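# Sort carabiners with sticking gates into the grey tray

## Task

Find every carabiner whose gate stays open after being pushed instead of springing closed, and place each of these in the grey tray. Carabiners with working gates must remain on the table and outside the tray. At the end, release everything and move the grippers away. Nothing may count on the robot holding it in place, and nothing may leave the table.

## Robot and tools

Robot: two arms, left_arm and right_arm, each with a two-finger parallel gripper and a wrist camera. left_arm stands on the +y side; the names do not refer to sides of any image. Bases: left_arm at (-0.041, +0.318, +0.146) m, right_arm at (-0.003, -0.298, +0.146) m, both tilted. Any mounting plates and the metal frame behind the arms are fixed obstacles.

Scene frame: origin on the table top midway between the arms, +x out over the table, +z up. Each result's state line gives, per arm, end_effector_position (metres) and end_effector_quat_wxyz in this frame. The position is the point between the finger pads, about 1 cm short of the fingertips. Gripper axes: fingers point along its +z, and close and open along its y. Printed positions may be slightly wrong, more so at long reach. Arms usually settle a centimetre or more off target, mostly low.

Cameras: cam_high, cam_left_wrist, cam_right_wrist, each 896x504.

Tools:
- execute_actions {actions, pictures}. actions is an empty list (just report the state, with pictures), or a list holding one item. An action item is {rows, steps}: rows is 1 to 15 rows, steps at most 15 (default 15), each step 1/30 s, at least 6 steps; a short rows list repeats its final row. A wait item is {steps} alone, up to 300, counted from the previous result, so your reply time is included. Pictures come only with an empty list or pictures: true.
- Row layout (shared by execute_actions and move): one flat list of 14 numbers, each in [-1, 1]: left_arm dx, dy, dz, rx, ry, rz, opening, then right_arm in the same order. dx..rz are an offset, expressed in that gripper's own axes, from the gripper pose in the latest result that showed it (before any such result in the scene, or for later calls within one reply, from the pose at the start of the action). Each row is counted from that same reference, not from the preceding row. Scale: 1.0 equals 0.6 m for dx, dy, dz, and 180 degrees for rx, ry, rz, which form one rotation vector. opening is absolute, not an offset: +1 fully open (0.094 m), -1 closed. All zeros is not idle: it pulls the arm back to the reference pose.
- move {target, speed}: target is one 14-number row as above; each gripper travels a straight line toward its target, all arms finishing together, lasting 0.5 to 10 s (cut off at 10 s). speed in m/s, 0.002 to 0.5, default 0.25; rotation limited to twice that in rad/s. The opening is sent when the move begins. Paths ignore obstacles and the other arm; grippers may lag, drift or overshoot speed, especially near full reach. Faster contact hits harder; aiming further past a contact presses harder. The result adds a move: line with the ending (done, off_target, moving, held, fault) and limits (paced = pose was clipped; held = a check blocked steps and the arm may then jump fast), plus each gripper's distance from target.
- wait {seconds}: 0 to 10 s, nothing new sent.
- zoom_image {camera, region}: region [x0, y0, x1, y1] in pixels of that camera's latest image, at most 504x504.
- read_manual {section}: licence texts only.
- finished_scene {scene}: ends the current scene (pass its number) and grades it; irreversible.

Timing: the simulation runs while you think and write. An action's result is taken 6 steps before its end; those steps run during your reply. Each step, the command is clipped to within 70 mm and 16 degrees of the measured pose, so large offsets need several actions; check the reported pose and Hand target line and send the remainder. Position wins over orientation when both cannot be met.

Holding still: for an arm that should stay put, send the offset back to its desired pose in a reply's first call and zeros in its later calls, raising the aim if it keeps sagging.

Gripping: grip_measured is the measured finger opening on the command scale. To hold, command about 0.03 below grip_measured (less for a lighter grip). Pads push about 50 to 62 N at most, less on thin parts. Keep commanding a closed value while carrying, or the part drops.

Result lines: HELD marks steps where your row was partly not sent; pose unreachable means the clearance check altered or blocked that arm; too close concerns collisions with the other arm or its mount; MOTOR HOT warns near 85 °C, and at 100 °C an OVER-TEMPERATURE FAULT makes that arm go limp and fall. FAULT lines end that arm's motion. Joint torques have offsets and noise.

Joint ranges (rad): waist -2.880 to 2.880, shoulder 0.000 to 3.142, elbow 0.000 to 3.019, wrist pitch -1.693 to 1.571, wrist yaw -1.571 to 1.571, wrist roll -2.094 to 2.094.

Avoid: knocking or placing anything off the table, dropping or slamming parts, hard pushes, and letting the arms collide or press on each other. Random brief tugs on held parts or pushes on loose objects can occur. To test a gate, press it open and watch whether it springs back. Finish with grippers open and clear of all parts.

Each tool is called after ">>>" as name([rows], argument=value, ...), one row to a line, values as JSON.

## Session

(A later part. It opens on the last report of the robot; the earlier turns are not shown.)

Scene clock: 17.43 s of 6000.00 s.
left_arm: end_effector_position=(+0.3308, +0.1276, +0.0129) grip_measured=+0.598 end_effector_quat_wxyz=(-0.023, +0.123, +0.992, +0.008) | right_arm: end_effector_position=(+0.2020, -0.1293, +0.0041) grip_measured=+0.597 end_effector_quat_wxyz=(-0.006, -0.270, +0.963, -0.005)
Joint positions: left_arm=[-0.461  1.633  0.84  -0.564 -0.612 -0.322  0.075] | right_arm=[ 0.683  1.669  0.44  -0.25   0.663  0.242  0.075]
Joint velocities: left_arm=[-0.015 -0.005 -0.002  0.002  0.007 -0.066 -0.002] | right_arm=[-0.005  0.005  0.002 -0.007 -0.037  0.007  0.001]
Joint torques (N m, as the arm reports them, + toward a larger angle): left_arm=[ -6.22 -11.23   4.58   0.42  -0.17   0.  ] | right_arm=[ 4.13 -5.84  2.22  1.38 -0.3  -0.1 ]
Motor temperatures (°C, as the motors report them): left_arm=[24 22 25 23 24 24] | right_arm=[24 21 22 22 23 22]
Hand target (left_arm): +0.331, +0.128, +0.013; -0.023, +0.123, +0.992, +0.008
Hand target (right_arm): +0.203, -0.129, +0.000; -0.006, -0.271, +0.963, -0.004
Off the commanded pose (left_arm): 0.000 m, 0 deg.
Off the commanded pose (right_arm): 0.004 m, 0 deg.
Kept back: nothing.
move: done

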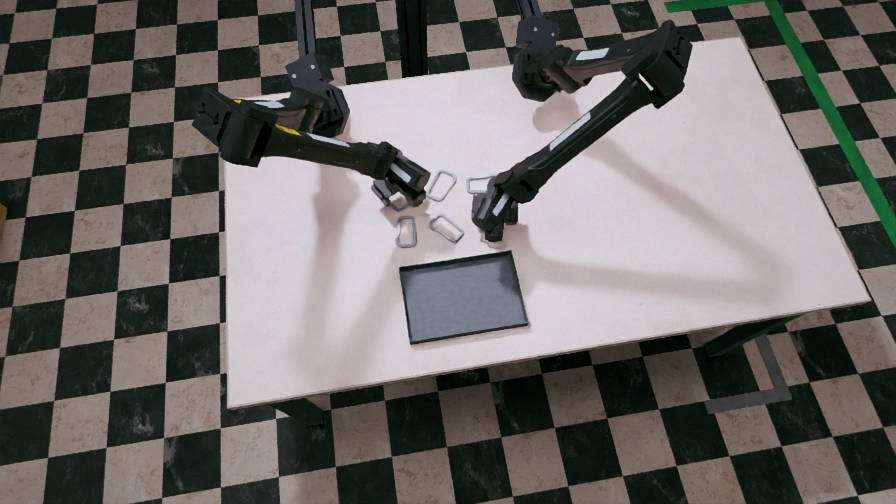

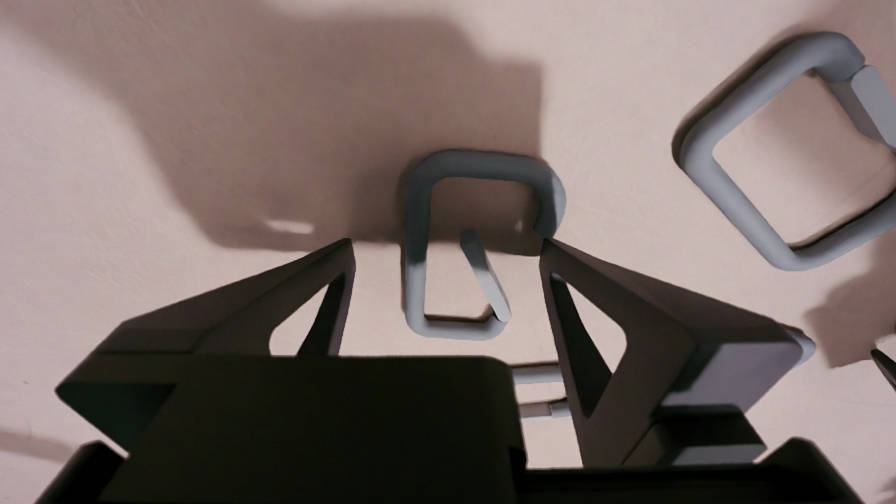

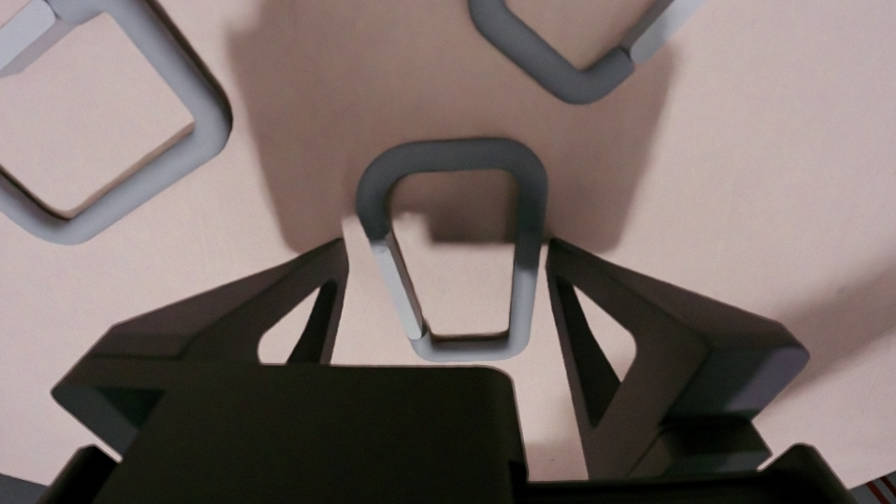

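>>> move(target=[-0.05,-0.025,-0.003,0,0,0,1,0.018,0,0,0,0,0,0.6], speed=0.05)

>>> move(target=[0,0,0,0,0,0,1,0,0,0,0,0,0,-0.3])

Scene clock: 18.77 s of 6000.00 s.
left_arm: end_effector_position=(+0.3501, +0.1145, +0.0118) grip_measured=+1.000 end_effector_quat_wxyz=(-0.026, +0.123, +0.992, +0.009) | right_arm: end_effector_position=(+0.2000, -0.1306, +0.0041) grip_measured=+0.597 end_effector_quat_wxyz=(-0.005, -0.271, +0.963, -0.004)
Joint positions: left_arm=[-0.462  1.675  0.916 -0.607 -0.612 -0.328  0.094] | right_arm=[ 0.685  1.667  0.432 -0.244  0.663  0.242  0.075]
Joint velocities: left_arm=[ 0.005 -0.015  0.007  0.012  0.022  0.007  0.   ] | right_arm=[-0.015  0.015  0.002 -0.007 -0.022  0.007 -0.   ]
Joint torques (N m, as the arm reports them, + toward a larger angle): left_arm=[ -7.47 -10.97   7.26   0.11  -0.28  -0.12] | right_arm=[ 5.49 -6.86  0.96  0.91 -0.21  0.12]
Motor temperatures (°C, as the motors report them): left_arm=[24 22 25 23 24 24] | right_arm=[24 21 22 22 23 22]
Hand target (left_arm): +0.356, +0.106, +0.014; -0.023, +0.123, +0.992, +0.007
Hand target (right_arm): +0.193, -0.135, +0.004; -0.006, -0.270, +0.963, -0.005
Off the commanded pose (left_arm): 0.011 m, 0 deg.
Off the commanded pose (right_arm): 0.008 m, 0 deg.
Kept back: nothing.
move: off_target (left_arm)

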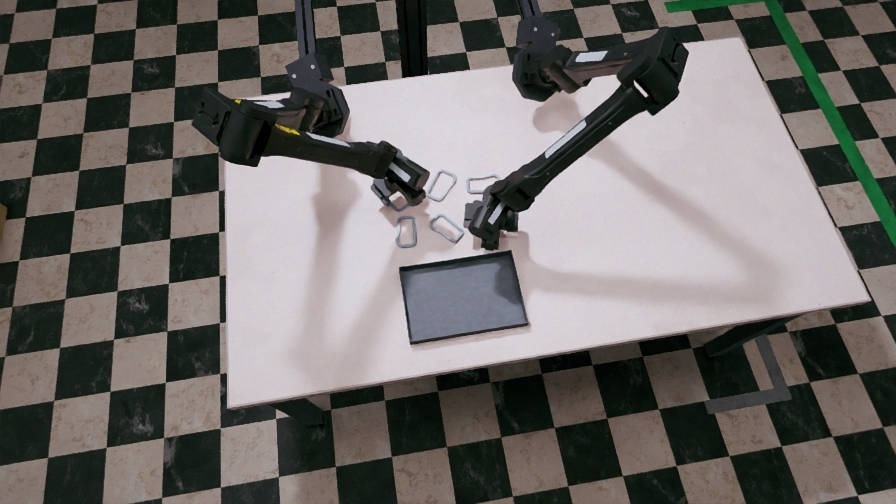

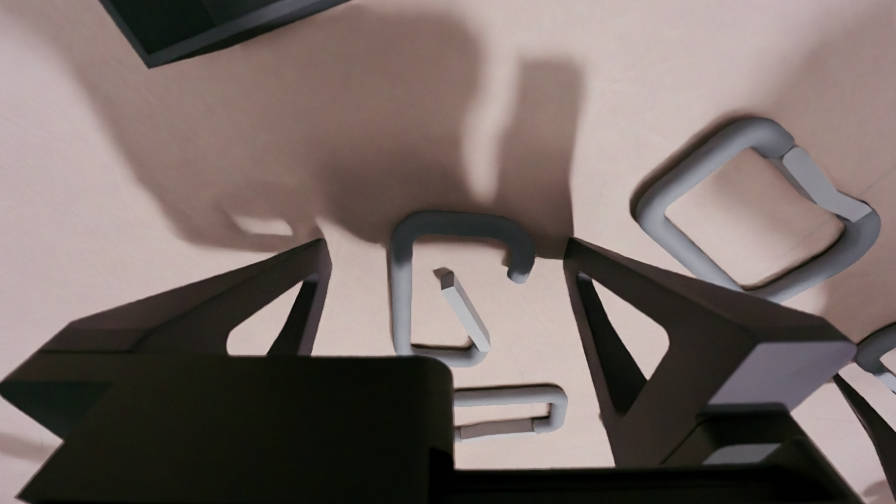

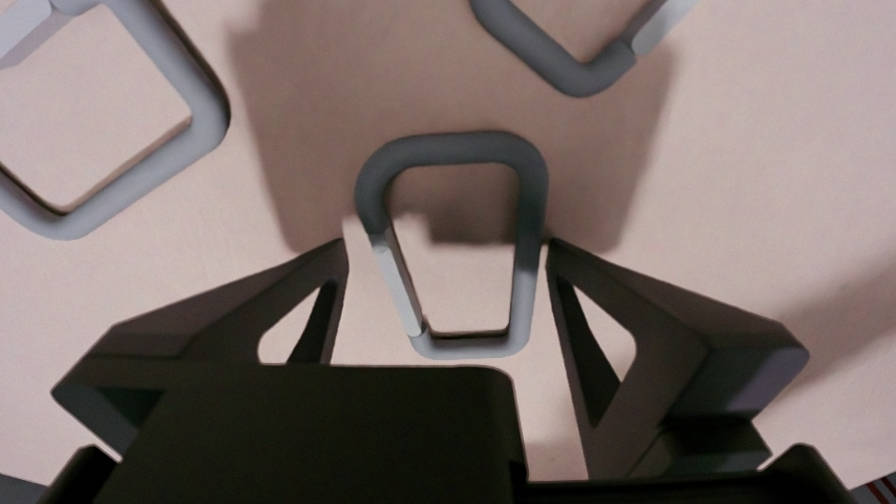

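Scene clock: 19.27 s of 6000.00 s.
left_arm: end_effector_position=(+0.3501, +0.1145, +0.0118) grip_measured=+1.000 end_effector_quat_wxyz=(-0.026, +0.123, +0.992, +0.009) | right_arm: end_effector_position=(+0.2000, -0.1307, +0.0041) grip_measured=-0.285 end_effector_quat_wxyz=(-0.005, -0.271, +0.963, -0.004)
Joint positions: left_arm=[-0.462  1.675  0.916 -0.607 -0.612 -0.329  0.094] | right_arm=[ 0.685  1.667  0.432 -0.244  0.663  0.242  0.034]
Joint velocities: left_arm=[ 0.015 -0.024 -0.007  0.002  0.051 -0.022  0.   ] | right_arm=[-0.015  0.005 -0.002  0.012 -0.081  0.022  0.   ]
Joint torques (N m, as the arm reports them, + toward a larger angle): left_arm=[ -6.67 -12.14   4.72   0.41  -0.17   0.  ] | right_arm=[ 4.87 -6.44  2.23  0.49 -0.23  0.05]
Motor temperatures (°C, as the motors report them): left_arm=[24 22 25 23 24 24] | right_arm=[24 21 22 22 23 22]
Hand target (left_arm): +0.350, +0.115, +0.012; -0.026, +0.123, +0.992, +0.009
Hand target (right_arm): +0.200, -0.131, +0.004; -0.005, -0.271, +0.963, -0.004
Off the commanded pose (left_arm): 0.000 m, 0 deg.
Off the commanded pose (right_arm): 0.000 m, 0 deg.
Kept back: nothing.
move: done

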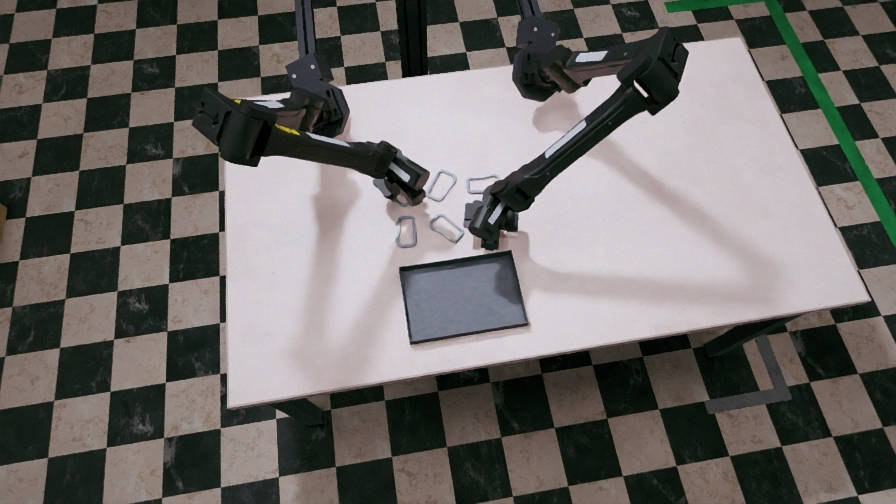

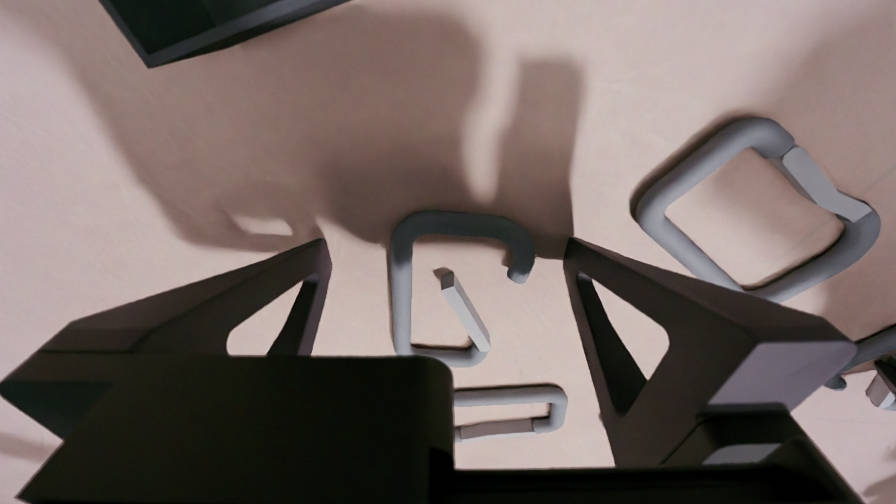

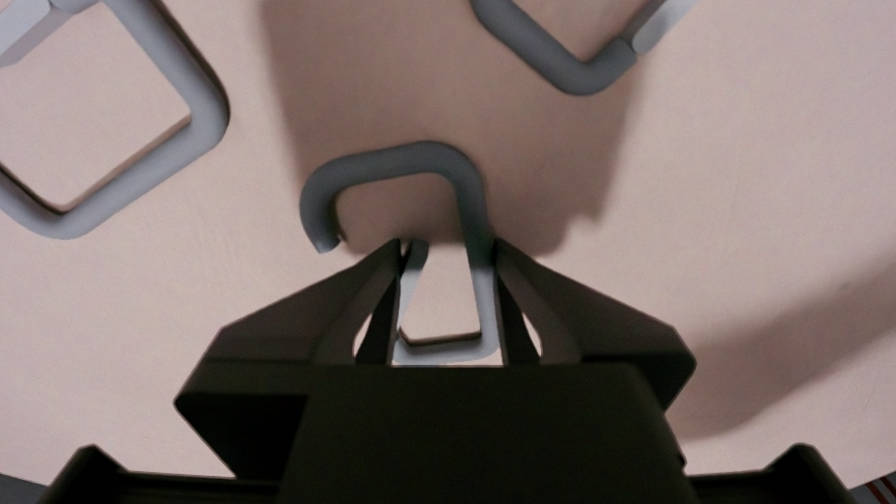

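>>> move(target=[0,0,0,0,0,0,0.12,0,0,0,0,0,0,0.05])

>>> move(target=[0,0,-0.03,0,0,0,0.12,0,0,-0.06,0,0,0,0.05], speed=0.08)

Scene clock: 20.23 s of 6000.00 s.
left_arm: end_effector_position=(+0.3501, +0.1145, +0.0118) grip_measured=+0.168 end_effector_quat_wxyz=(-0.026, +0.123, +0.992, +0.009) | right_arm: end_effector_position=(+0.2000, -0.1307, +0.0041) grip_measured=+0.049 end_effector_quat_wxyz=(-0.005, -0.271, +0.963, -0.004)
Joint positions: left_arm=[-0.462  1.675  0.916 -0.607 -0.612 -0.329  0.055] | right_arm=[ 0.685  1.667  0.432 -0.244  0.663  0.242  0.049]
Joint velocities: left_arm=[-0.005 -0.015 -0.007 -0.002  0.066  0.081 -0.001] | right_arm=[-0.015 -0.005  0.017  0.017  0.007 -0.007  0.   ]
Joint torques (N m, as the arm reports them, + toward a larger angle): left_arm=[ -6.64 -12.12   4.71   0.39  -0.17   0.01] | right_arm=[ 4.98 -6.81  2.24  0.54 -0.2   0.03]
Motor temperatures (°C, as the motors report them): left_arm=[24 22 25 23 24 24] | right_arm=[24 21 22 22 23 22]
Hand target (left_arm): +0.350, +0.115, +0.012; -0.026, +0.123, +0.992, +0.009
Hand target (right_arm): +0.200, -0.131, +0.004; -0.005, -0.271, +0.963, -0.004
Off the commanded pose (left_arm): 0.000 m, 0 deg.
Off the commanded pose (right_arm): 0.000 m, 0 deg.
Kept back: nothing.
move: done

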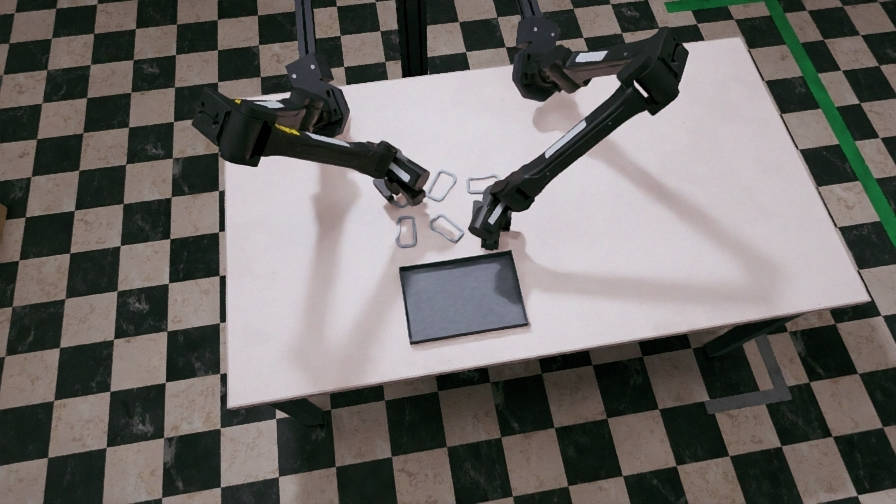

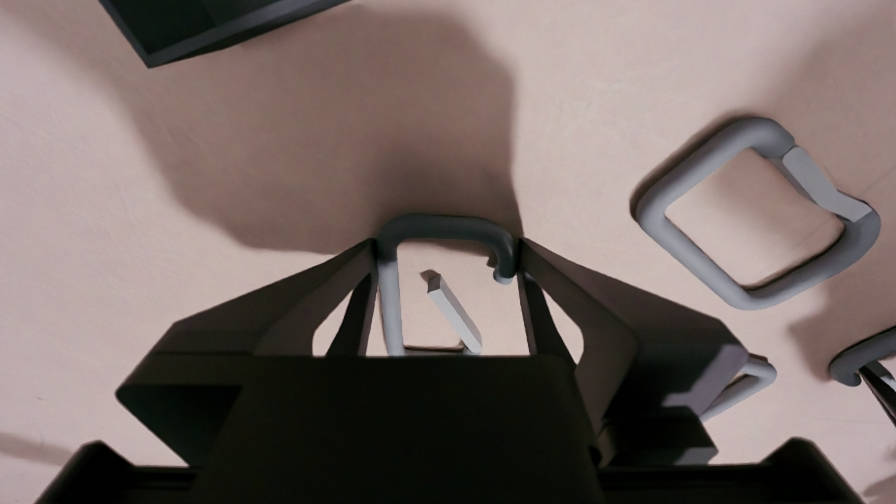

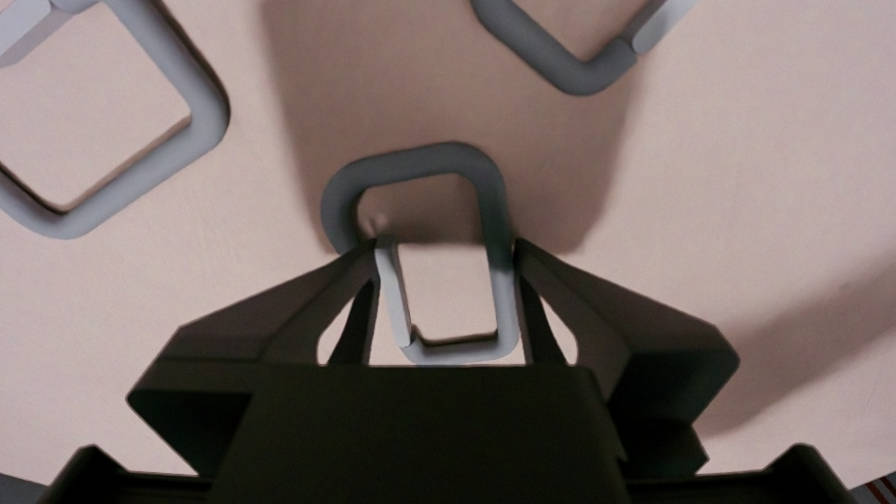

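Scene clock: 21.07 s of 6000.00 s.
left_arm: end_effector_position=(+0.3463, +0.1167, +0.0224) grip_measured=+0.168 end_effector_quat_wxyz=(-0.032, +0.126, +0.991, +0.011) | right_arm: end_effector_position=(+0.1939, -0.1373, +0.0328) grip_measured=+0.049 end_effector_quat_wxyz=(-0.013, -0.277, +0.961, -0.009)
Joint positions: left_arm=[-0.476  1.654  0.916 -0.654 -0.614 -0.35   0.055] | right_arm=[ 0.754  1.57   0.432 -0.419  0.666  0.331  0.049]
Joint velocities: left_arm=[ 0.005 -0.015  0.002 -0.022  0.022  0.037  0.002] | right_arm=[-0.005 -0.005 -0.012 -0.012  0.022  0.022 -0.001]
Joint torques (N m, as the arm reports them, + toward a larger angle): left_arm=[ -7.28 -12.79   5.56  -0.02  -0.28  -0.07] | right_arm=[ 5.63 -6.46  3.95 -0.14 -0.08  0.17]
Motor temperatures (°C, as the motors report them): left_arm=[24 23 25 23 24 24] | right_arm=[24 21 22 22 23 22]
Hand target (left_arm): +0.351, +0.114, +0.030; -0.026, +0.123, +0.992, +0.009
Hand target (right_arm): +0.201, -0.130, +0.039; -0.004, -0.271, +0.963, -0.005
Off the commanded pose (left_arm): 0.009 m, 1 deg.
Off the commanded pose (right_arm): 0.012 m, 1 deg.
Kept back: nothing.
move: off_target (right_arm)

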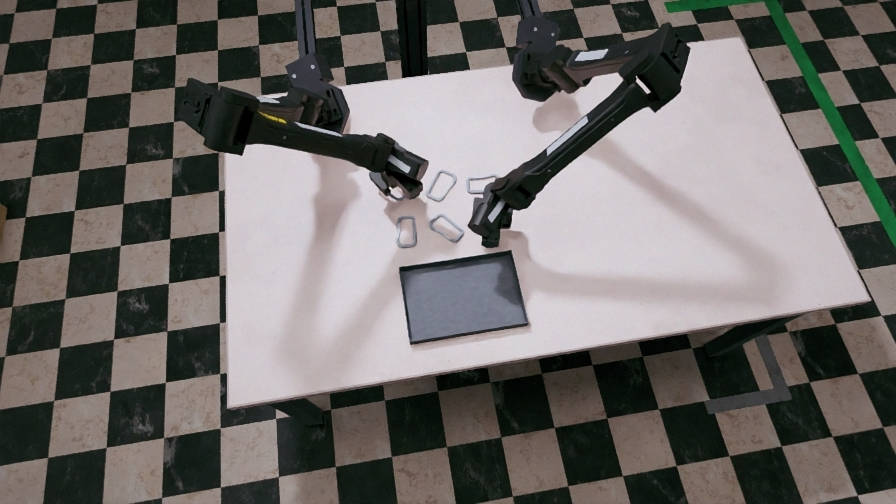

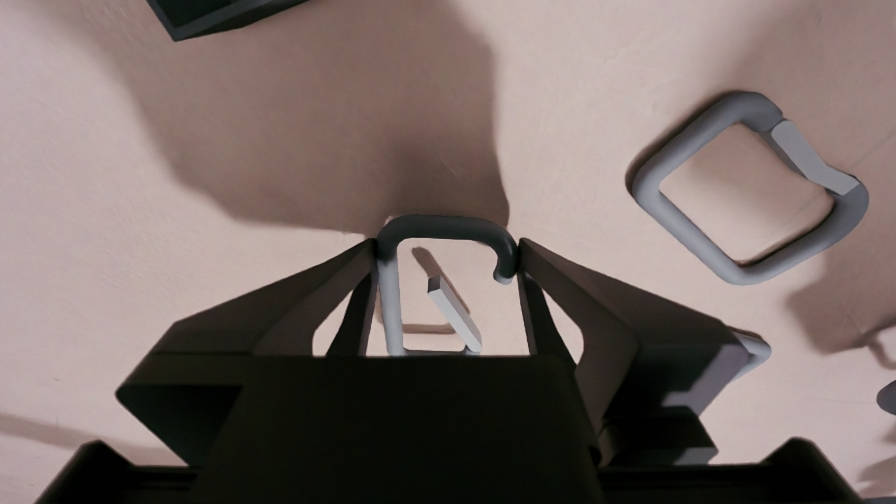

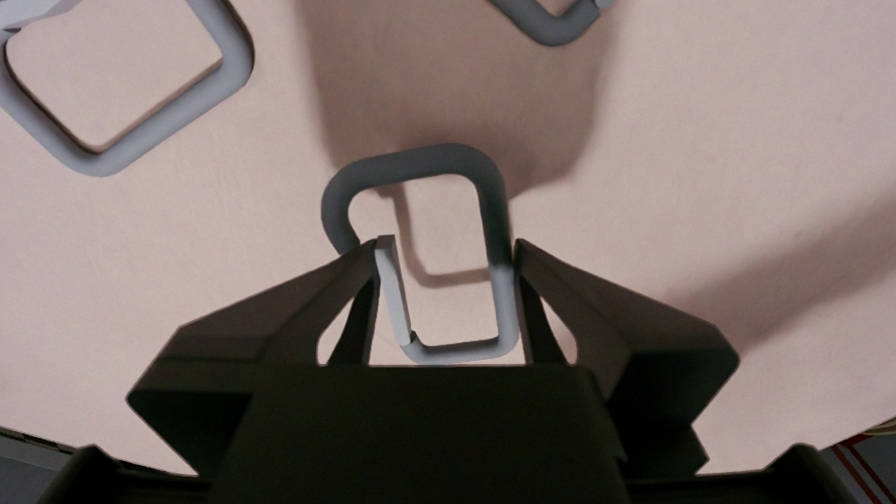

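>>> move(target=[-0.048,0.012,-0.13,0,0,0,0.12,0,0,0.052,0,0,0,0.05], speed=0.12)

Scene clock: 22.60 s of 6000.00 s.
left_arm: end_effector_position=(+0.3663, +0.1197, +0.0881) grip_measured=+0.168 end_effector_quat_wxyz=(-0.045, +0.135, +0.990, +0.018) | right_arm: end_effector_position=(+0.1946, -0.1364, +0.0052) grip_measured=+0.049 end_effector_quat_wxyz=(-0.013, -0.274, +0.962, -0.009)
Joint positions: left_arm=[-0.542  1.567  1.017 -0.922 -0.623 -0.431  0.055] | right_arm=[ 0.688  1.661  0.424 -0.268  0.665  0.253  0.049]
Joint velocities: left_arm=[-0.005  0.005  0.012  0.007 -0.007 -0.007 -0.   ] | right_arm=[-0.015 -0.015  0.002  0.007 -0.022  0.037  0.   ]
Joint torques (N m, as the arm reports them, + toward a larger angle): left_arm=[ -7.16 -12.51   9.3   -0.11  -0.26  -0.12] | right_arm=[ 4.31 -5.77  1.73  1.19 -0.36 -0.08]
Motor temperatures (°C, as the motors report them): left_arm=[24 23 25 23 24 24] | right_arm=[24 21 22 22 23 22]
Hand target (left_arm): +0.380, +0.114, +0.099; -0.033, +0.125, +0.991, +0.011
Hand target (right_arm): +0.193, -0.138, +0.002; -0.014, -0.277, +0.961, -0.008
Off the commanded pose (left_arm): 0.019 m, 2 deg.
Off the commanded pose (right_arm): 0.004 m, 0 deg.
Kept back: nothing.
move: off_target (left_arm)

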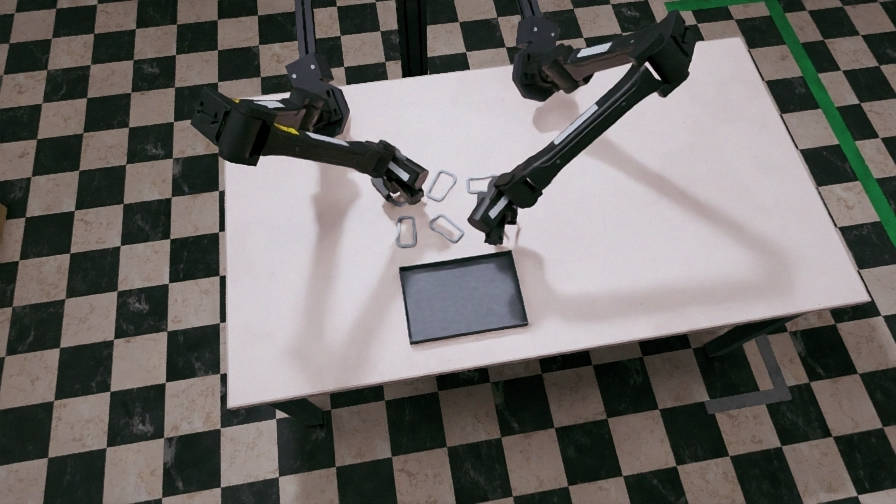

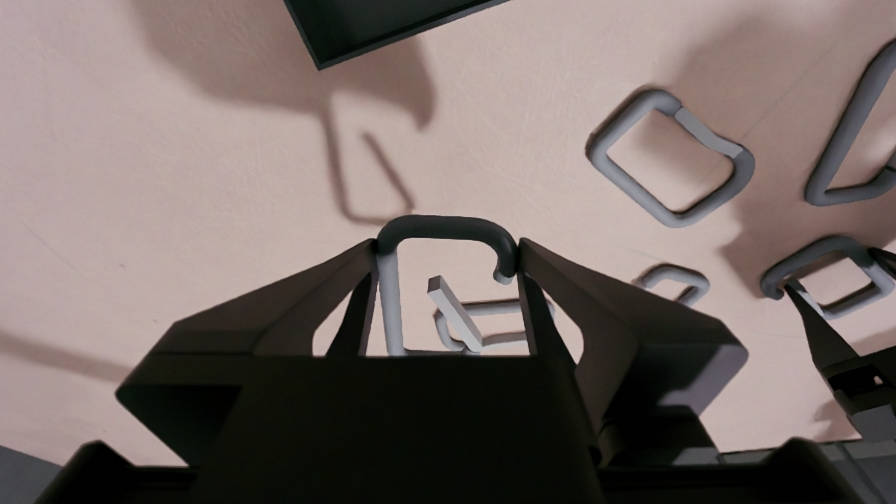

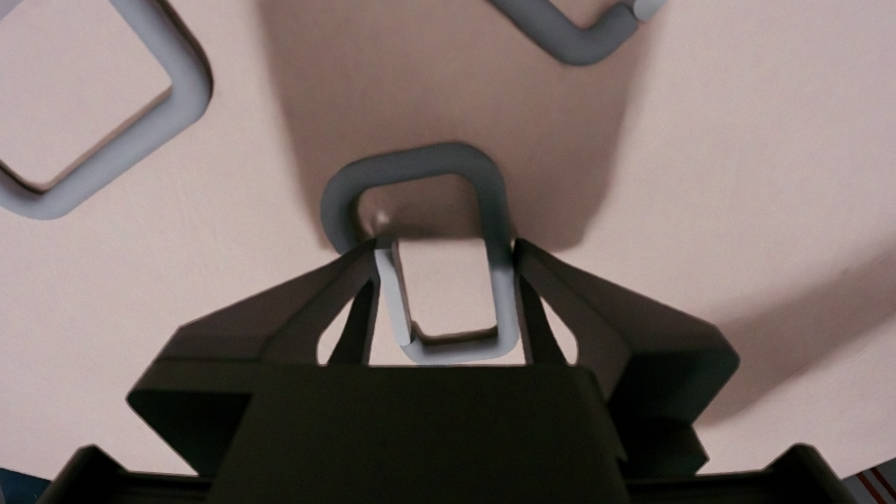

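>>> move(target=[-0.36,0.005,-0.046,0.0075,-0.03,0,0.12,0,0,0,0,0,0,0.6], speed=0.25)

Scene clock: 24.20 s of 6000.00 s.
left_arm: end_effector_position=(+0.5631, +0.0615, +0.0986) grip_measured=+0.168 end_effector_quat_wxyz=(-0.001, +0.139, +0.990, -0.001) | right_arm: end_effector_position=(+0.1947, -0.1364, +0.0052) grip_measured=+0.597 end_effector_quat_wxyz=(-0.012, -0.275, +0.961, -0.010)
Joint positions: left_arm=[-0.461  1.853  1.638 -1.084 -0.616 -0.257  0.055] | right_arm=[ 0.688  1.661  0.424 -0.267  0.665  0.251  0.075]
Joint velocities: left_arm=[-0.005 -0.005  0.012 -0.042 -0.022 -0.022  0.001] | right_arm=[ 0.005 -0.034 -0.002 -0.007  0.066 -0.037  0.   ]
Joint torques (N m, as the arm reports them, + toward a larger angle): left_arm=[ -8.8  -16.18  11.71  -0.08  -0.03   0.12] | right_arm=[ 4.87 -6.46  2.22  0.46 -0.24  0.06]
Motor temperatures (°C, as the motors report them): left_arm=[24 23 26 23 24 24] | right_arm=[24 21 22 22 23 22]
Hand target (left_arm): +0.576, +0.062, +0.098; +0.001, +0.135, +0.991, -0.002
Hand target (right_arm): +0.195, -0.136, +0.005; -0.013, -0.274, +0.962, -0.009
Off the commanded pose (left_arm): 0.014 m, 0 deg.
Off the commanded pose (right_arm): 0.000 m, 0 deg.
Kept back: nothing.
move: off_target (left_arm)

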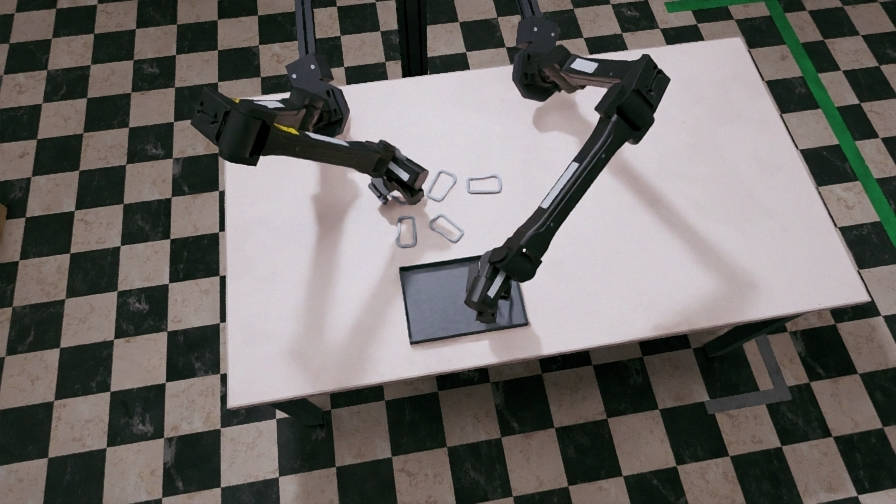

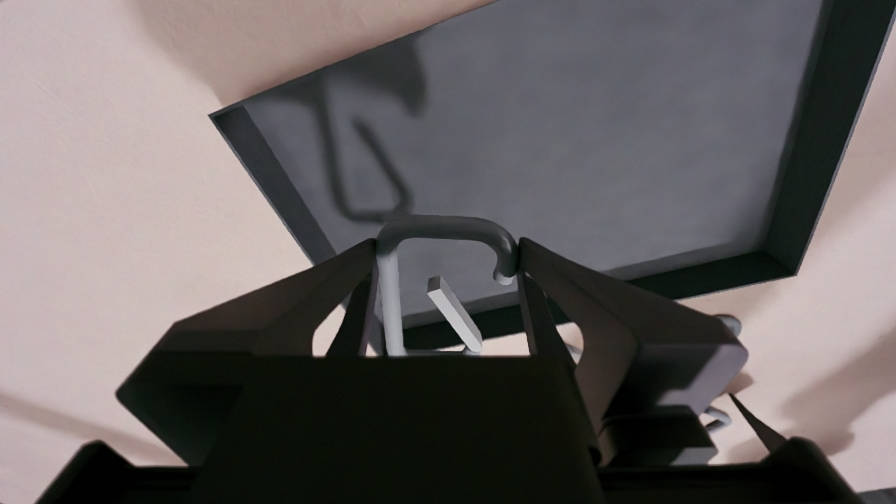

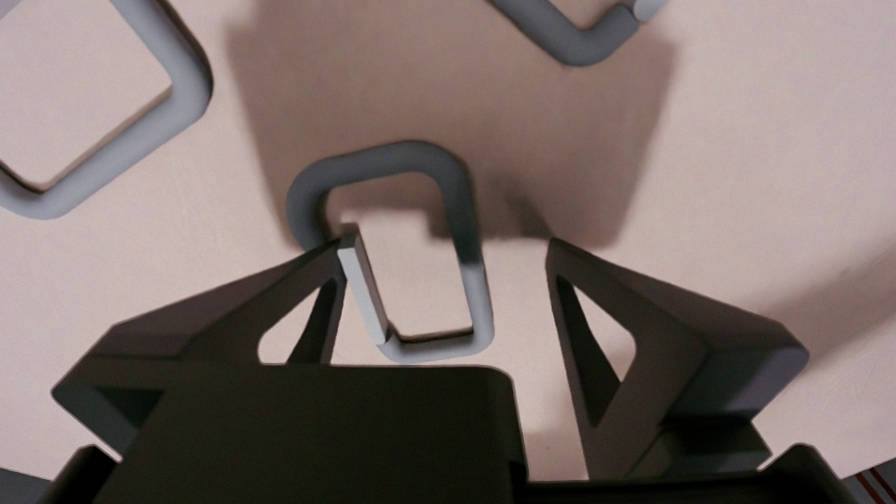

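>>> move(target=[-0.04,-0.015,0.13,0,0,0,0.12,0.04,0,0,0,0,0,0.6], speed=0.1)

Scene clock: 26.07 s of 6000.00 s.
left_arm: end_effector_position=(+0.5639, +0.0459, +0.0189) grip_measured=+0.168 end_effector_quat_wxyz=(-0.015, +0.151, +0.988, +0.004) | right_arm: end_effector_position=(+0.1799, -0.1459, +0.0048) grip_measured=+0.597 end_effector_quat_wxyz=(-0.014, -0.276, +0.961, -0.010)
Joint positions: left_arm=[-0.403  1.987  1.662 -0.97  -0.599 -0.185  0.055] | right_arm=[ 0.699  1.658  0.382 -0.241  0.665  0.266  0.075]
Joint velocities: left_arm=[ 0.015  0.005 -0.017  0.017  0.007  0.022 -0.   ] | right_arm=[ 0.005 -0.005  0.002 -0.017 -0.066  0.007  0.   ]
Joint torques (N m, as the arm reports them, + toward a larger angle): left_arm=[ -8.31 -17.64  11.3    0.86  -0.02   0.12] | right_arm=[ 5.28 -6.63  0.96  0.92 -0.15  0.12]
Motor temperatures (°C, as the motors report them): left_arm=[24 23 26 23 24 24] | right_arm=[24 21 22 22 23 22]
Hand target (left_arm): +0.584, +0.047, +0.021; -0.001, +0.139, +0.990, -0.001
Hand target (right_arm): +0.175, -0.149, +0.006; -0.012, -0.275, +0.961, -0.010
Off the commanded pose (left_arm): 0.020 m, 2 deg.
Off the commanded pose (right_arm): 0.006 m, 0 deg.
Kept back: nothing.
move: off_target (left_arm)

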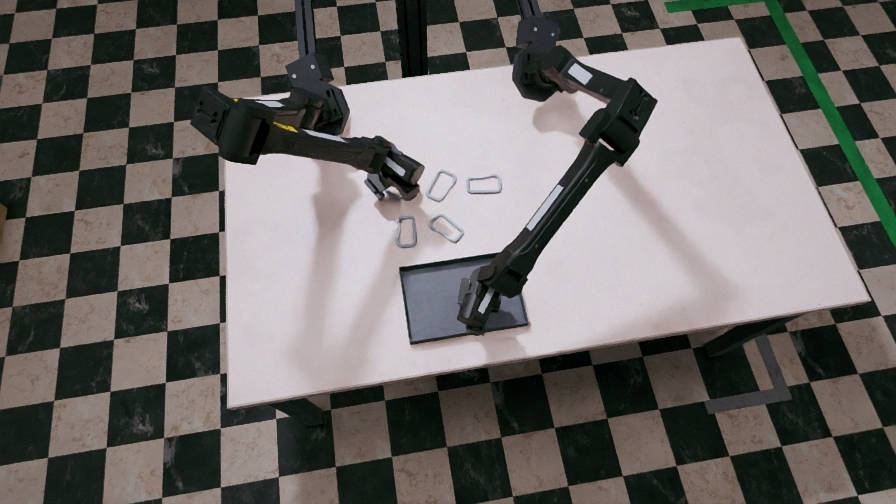

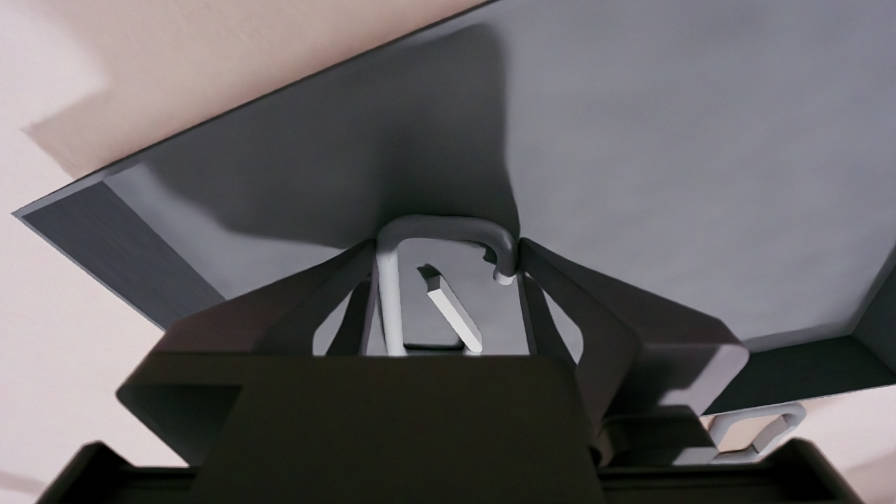

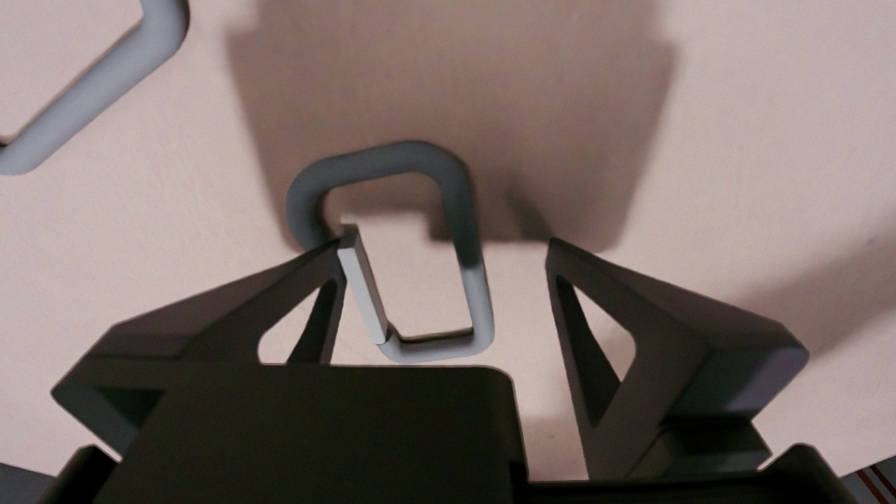

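>>> move(target=[0,0,0,0,0,0,0.6,0,0,-0.035,0,0,0,0.6], speed=0.04)

Scene clock: 27.30 s of 6000.00 s.
left_arm: end_effector_position=(+0.5639, +0.0459, +0.0189) grip_measured=+0.598 end_effector_quat_wxyz=(-0.015, +0.151, +0.988, +0.004) | right_arm: end_effector_position=(+0.1760, -0.1507, +0.0195) grip_measured=+0.598 end_effector_quat_wxyz=(-0.021, -0.280, +0.960, -0.014)
Joint positions: left_arm=[-0.403  1.987  1.662 -0.97  -0.599 -0.185  0.075] | right_arm=[ 0.735  1.603  0.382 -0.345  0.665  0.316  0.075]
Joint velocities: left_arm=[-0.005  0.005  0.007  0.007 -0.037 -0.022  0.   ] | right_arm=[ 0.005 -0.015  0.002  0.002 -0.022  0.081  0.   ]
Joint torques (N m, as the arm reports them, + toward a larger angle): left_arm=[ -9.98 -18.28   7.26   0.44  -0.16   0.  ] | right_arm=[ 5.9  -7.    3.14 -0.25 -0.12  0.15]
Motor temperatures (°C, as the motors report them): left_arm=[24 23 26 23 24 24] | right_arm=[24 21 22 22 23 22]
Hand target (left_arm): +0.564, +0.046, +0.019; -0.015, +0.151, +0.988, +0.004
Hand target (right_arm): +0.180, -0.145, +0.025; -0.014, -0.276, +0.961, -0.010
Off the commanded pose (left_arm): 0.000 m, 0 deg.
Off the commanded pose (right_arm): 0.009 m, 1 deg.
Kept back: nothing.
move: done

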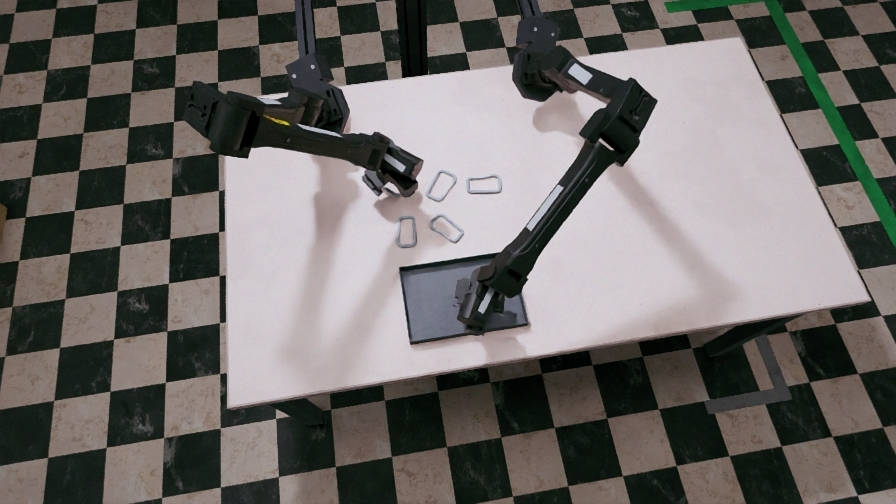

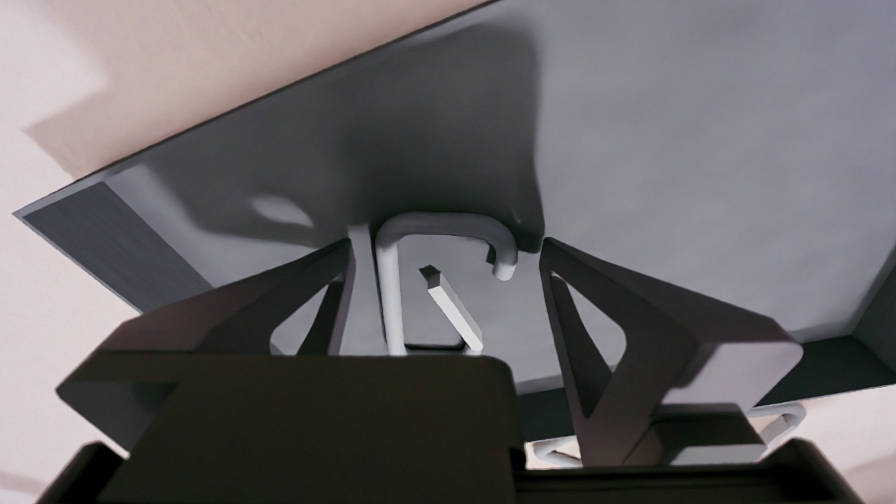

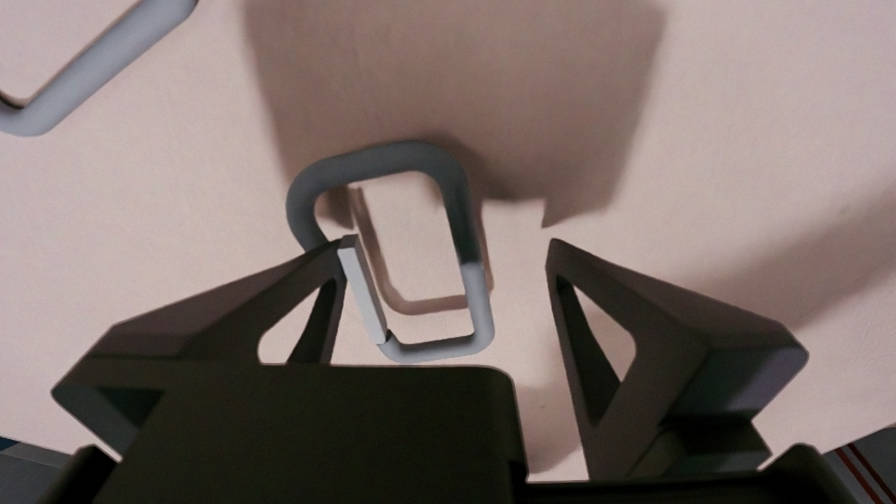

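>>> move(target=[0,0,-0.13,0,0,0,0.6,0,0,0.025,0,-0.17,0,0.6], speed=0.15)

Scene clock: 30.87 s of 6000.00 s.
left_arm: end_effector_position=(+0.5444, +0.0483, +0.0753) grip_measured=+0.598 end_effector_quat_wxyz=(-0.036, +0.165, +0.986, +0.013) | right_arm: end_effector_position=(+0.1778, -0.1497, +0.0087) grip_measured=+0.598 end_effector_quat_wxyz=(+0.234, -0.267, +0.933, +0.060)
Joint positions: left_arm=[-0.466  1.92   1.662 -1.137 -0.614 -0.264  0.075] | right_arm=[ 0.735  2.04   0.068  1.106  0.72  -0.128  0.075]
Joint velocities: left_arm=[ 0.005 -0.015 -0.002  0.007 -0.022  0.022 -0.   ] | right_arm=[-0.005  0.005  0.002  0.007 -0.051 -0.066 -0.001]
Joint torques (N m, as the arm reports them, + toward a larger angle): left_arm=[-10.22 -18.51  11.98  -0.04  -0.3   -0.06] | right_arm=[ 3.69 -4.18 -1.25  2.08 -0.45 -0.16]
Motor temperatures (°C, as the motors report them): left_arm=[24 23 26 23 24 24] | right_arm=[24 21 22 22 23 22]
Hand target (left_arm): +0.564, +0.046, +0.097; -0.015, +0.151, +0.988, +0.004
Hand target (right_arm): +0.177, -0.152, +0.007; +0.233, -0.273, +0.932, +0.057
Off the commanded pose (left_arm): 0.031 m, 3 deg.
Off the commanded pose (right_arm): 0.005 m, 1 deg.
Kept back: nothing.
move: off_target (left_arm)

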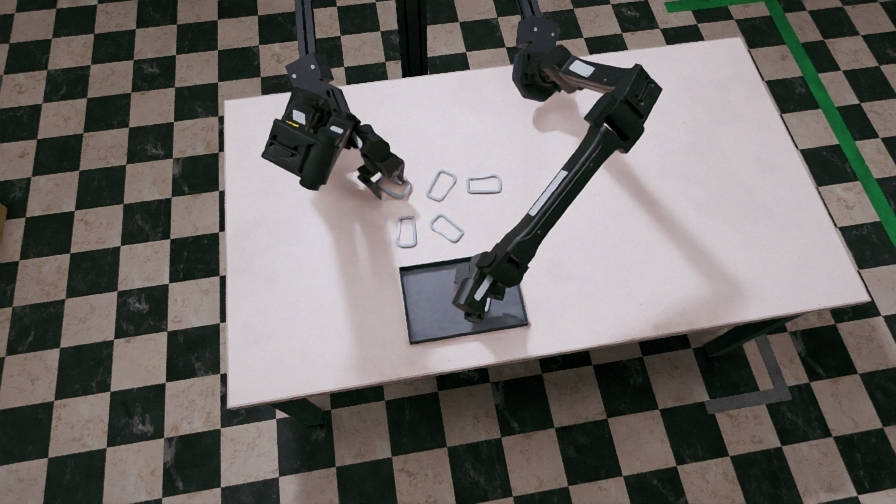

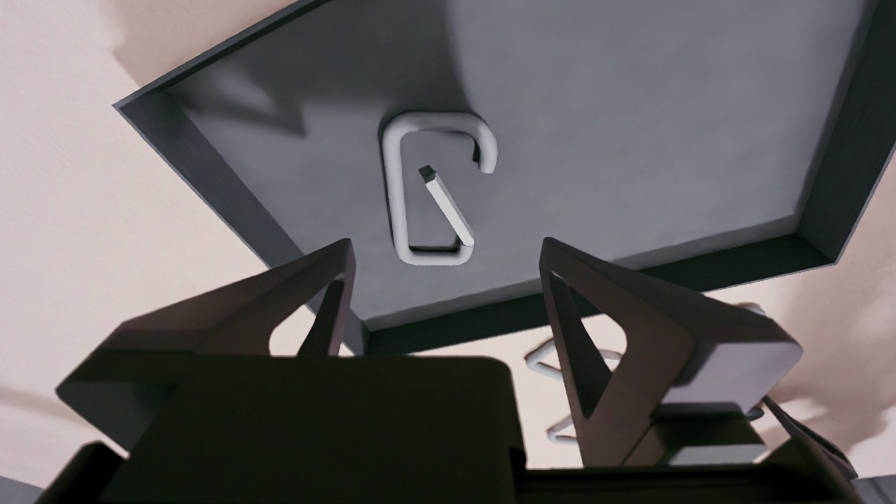

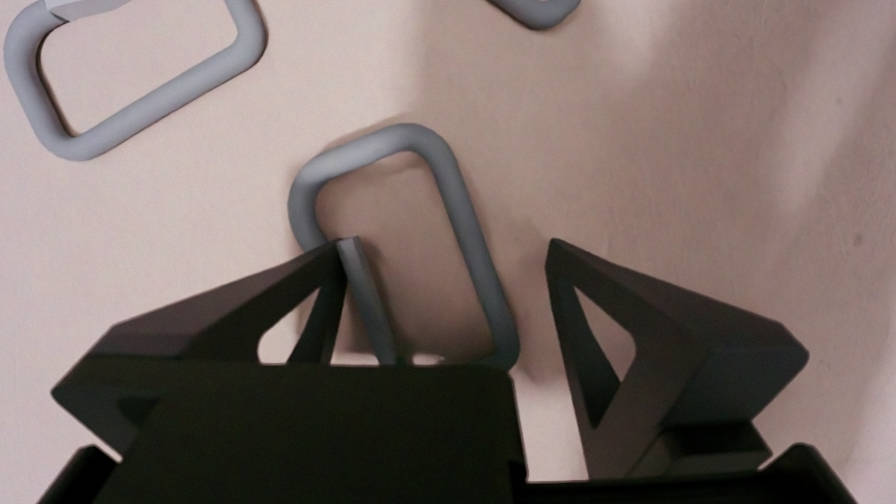

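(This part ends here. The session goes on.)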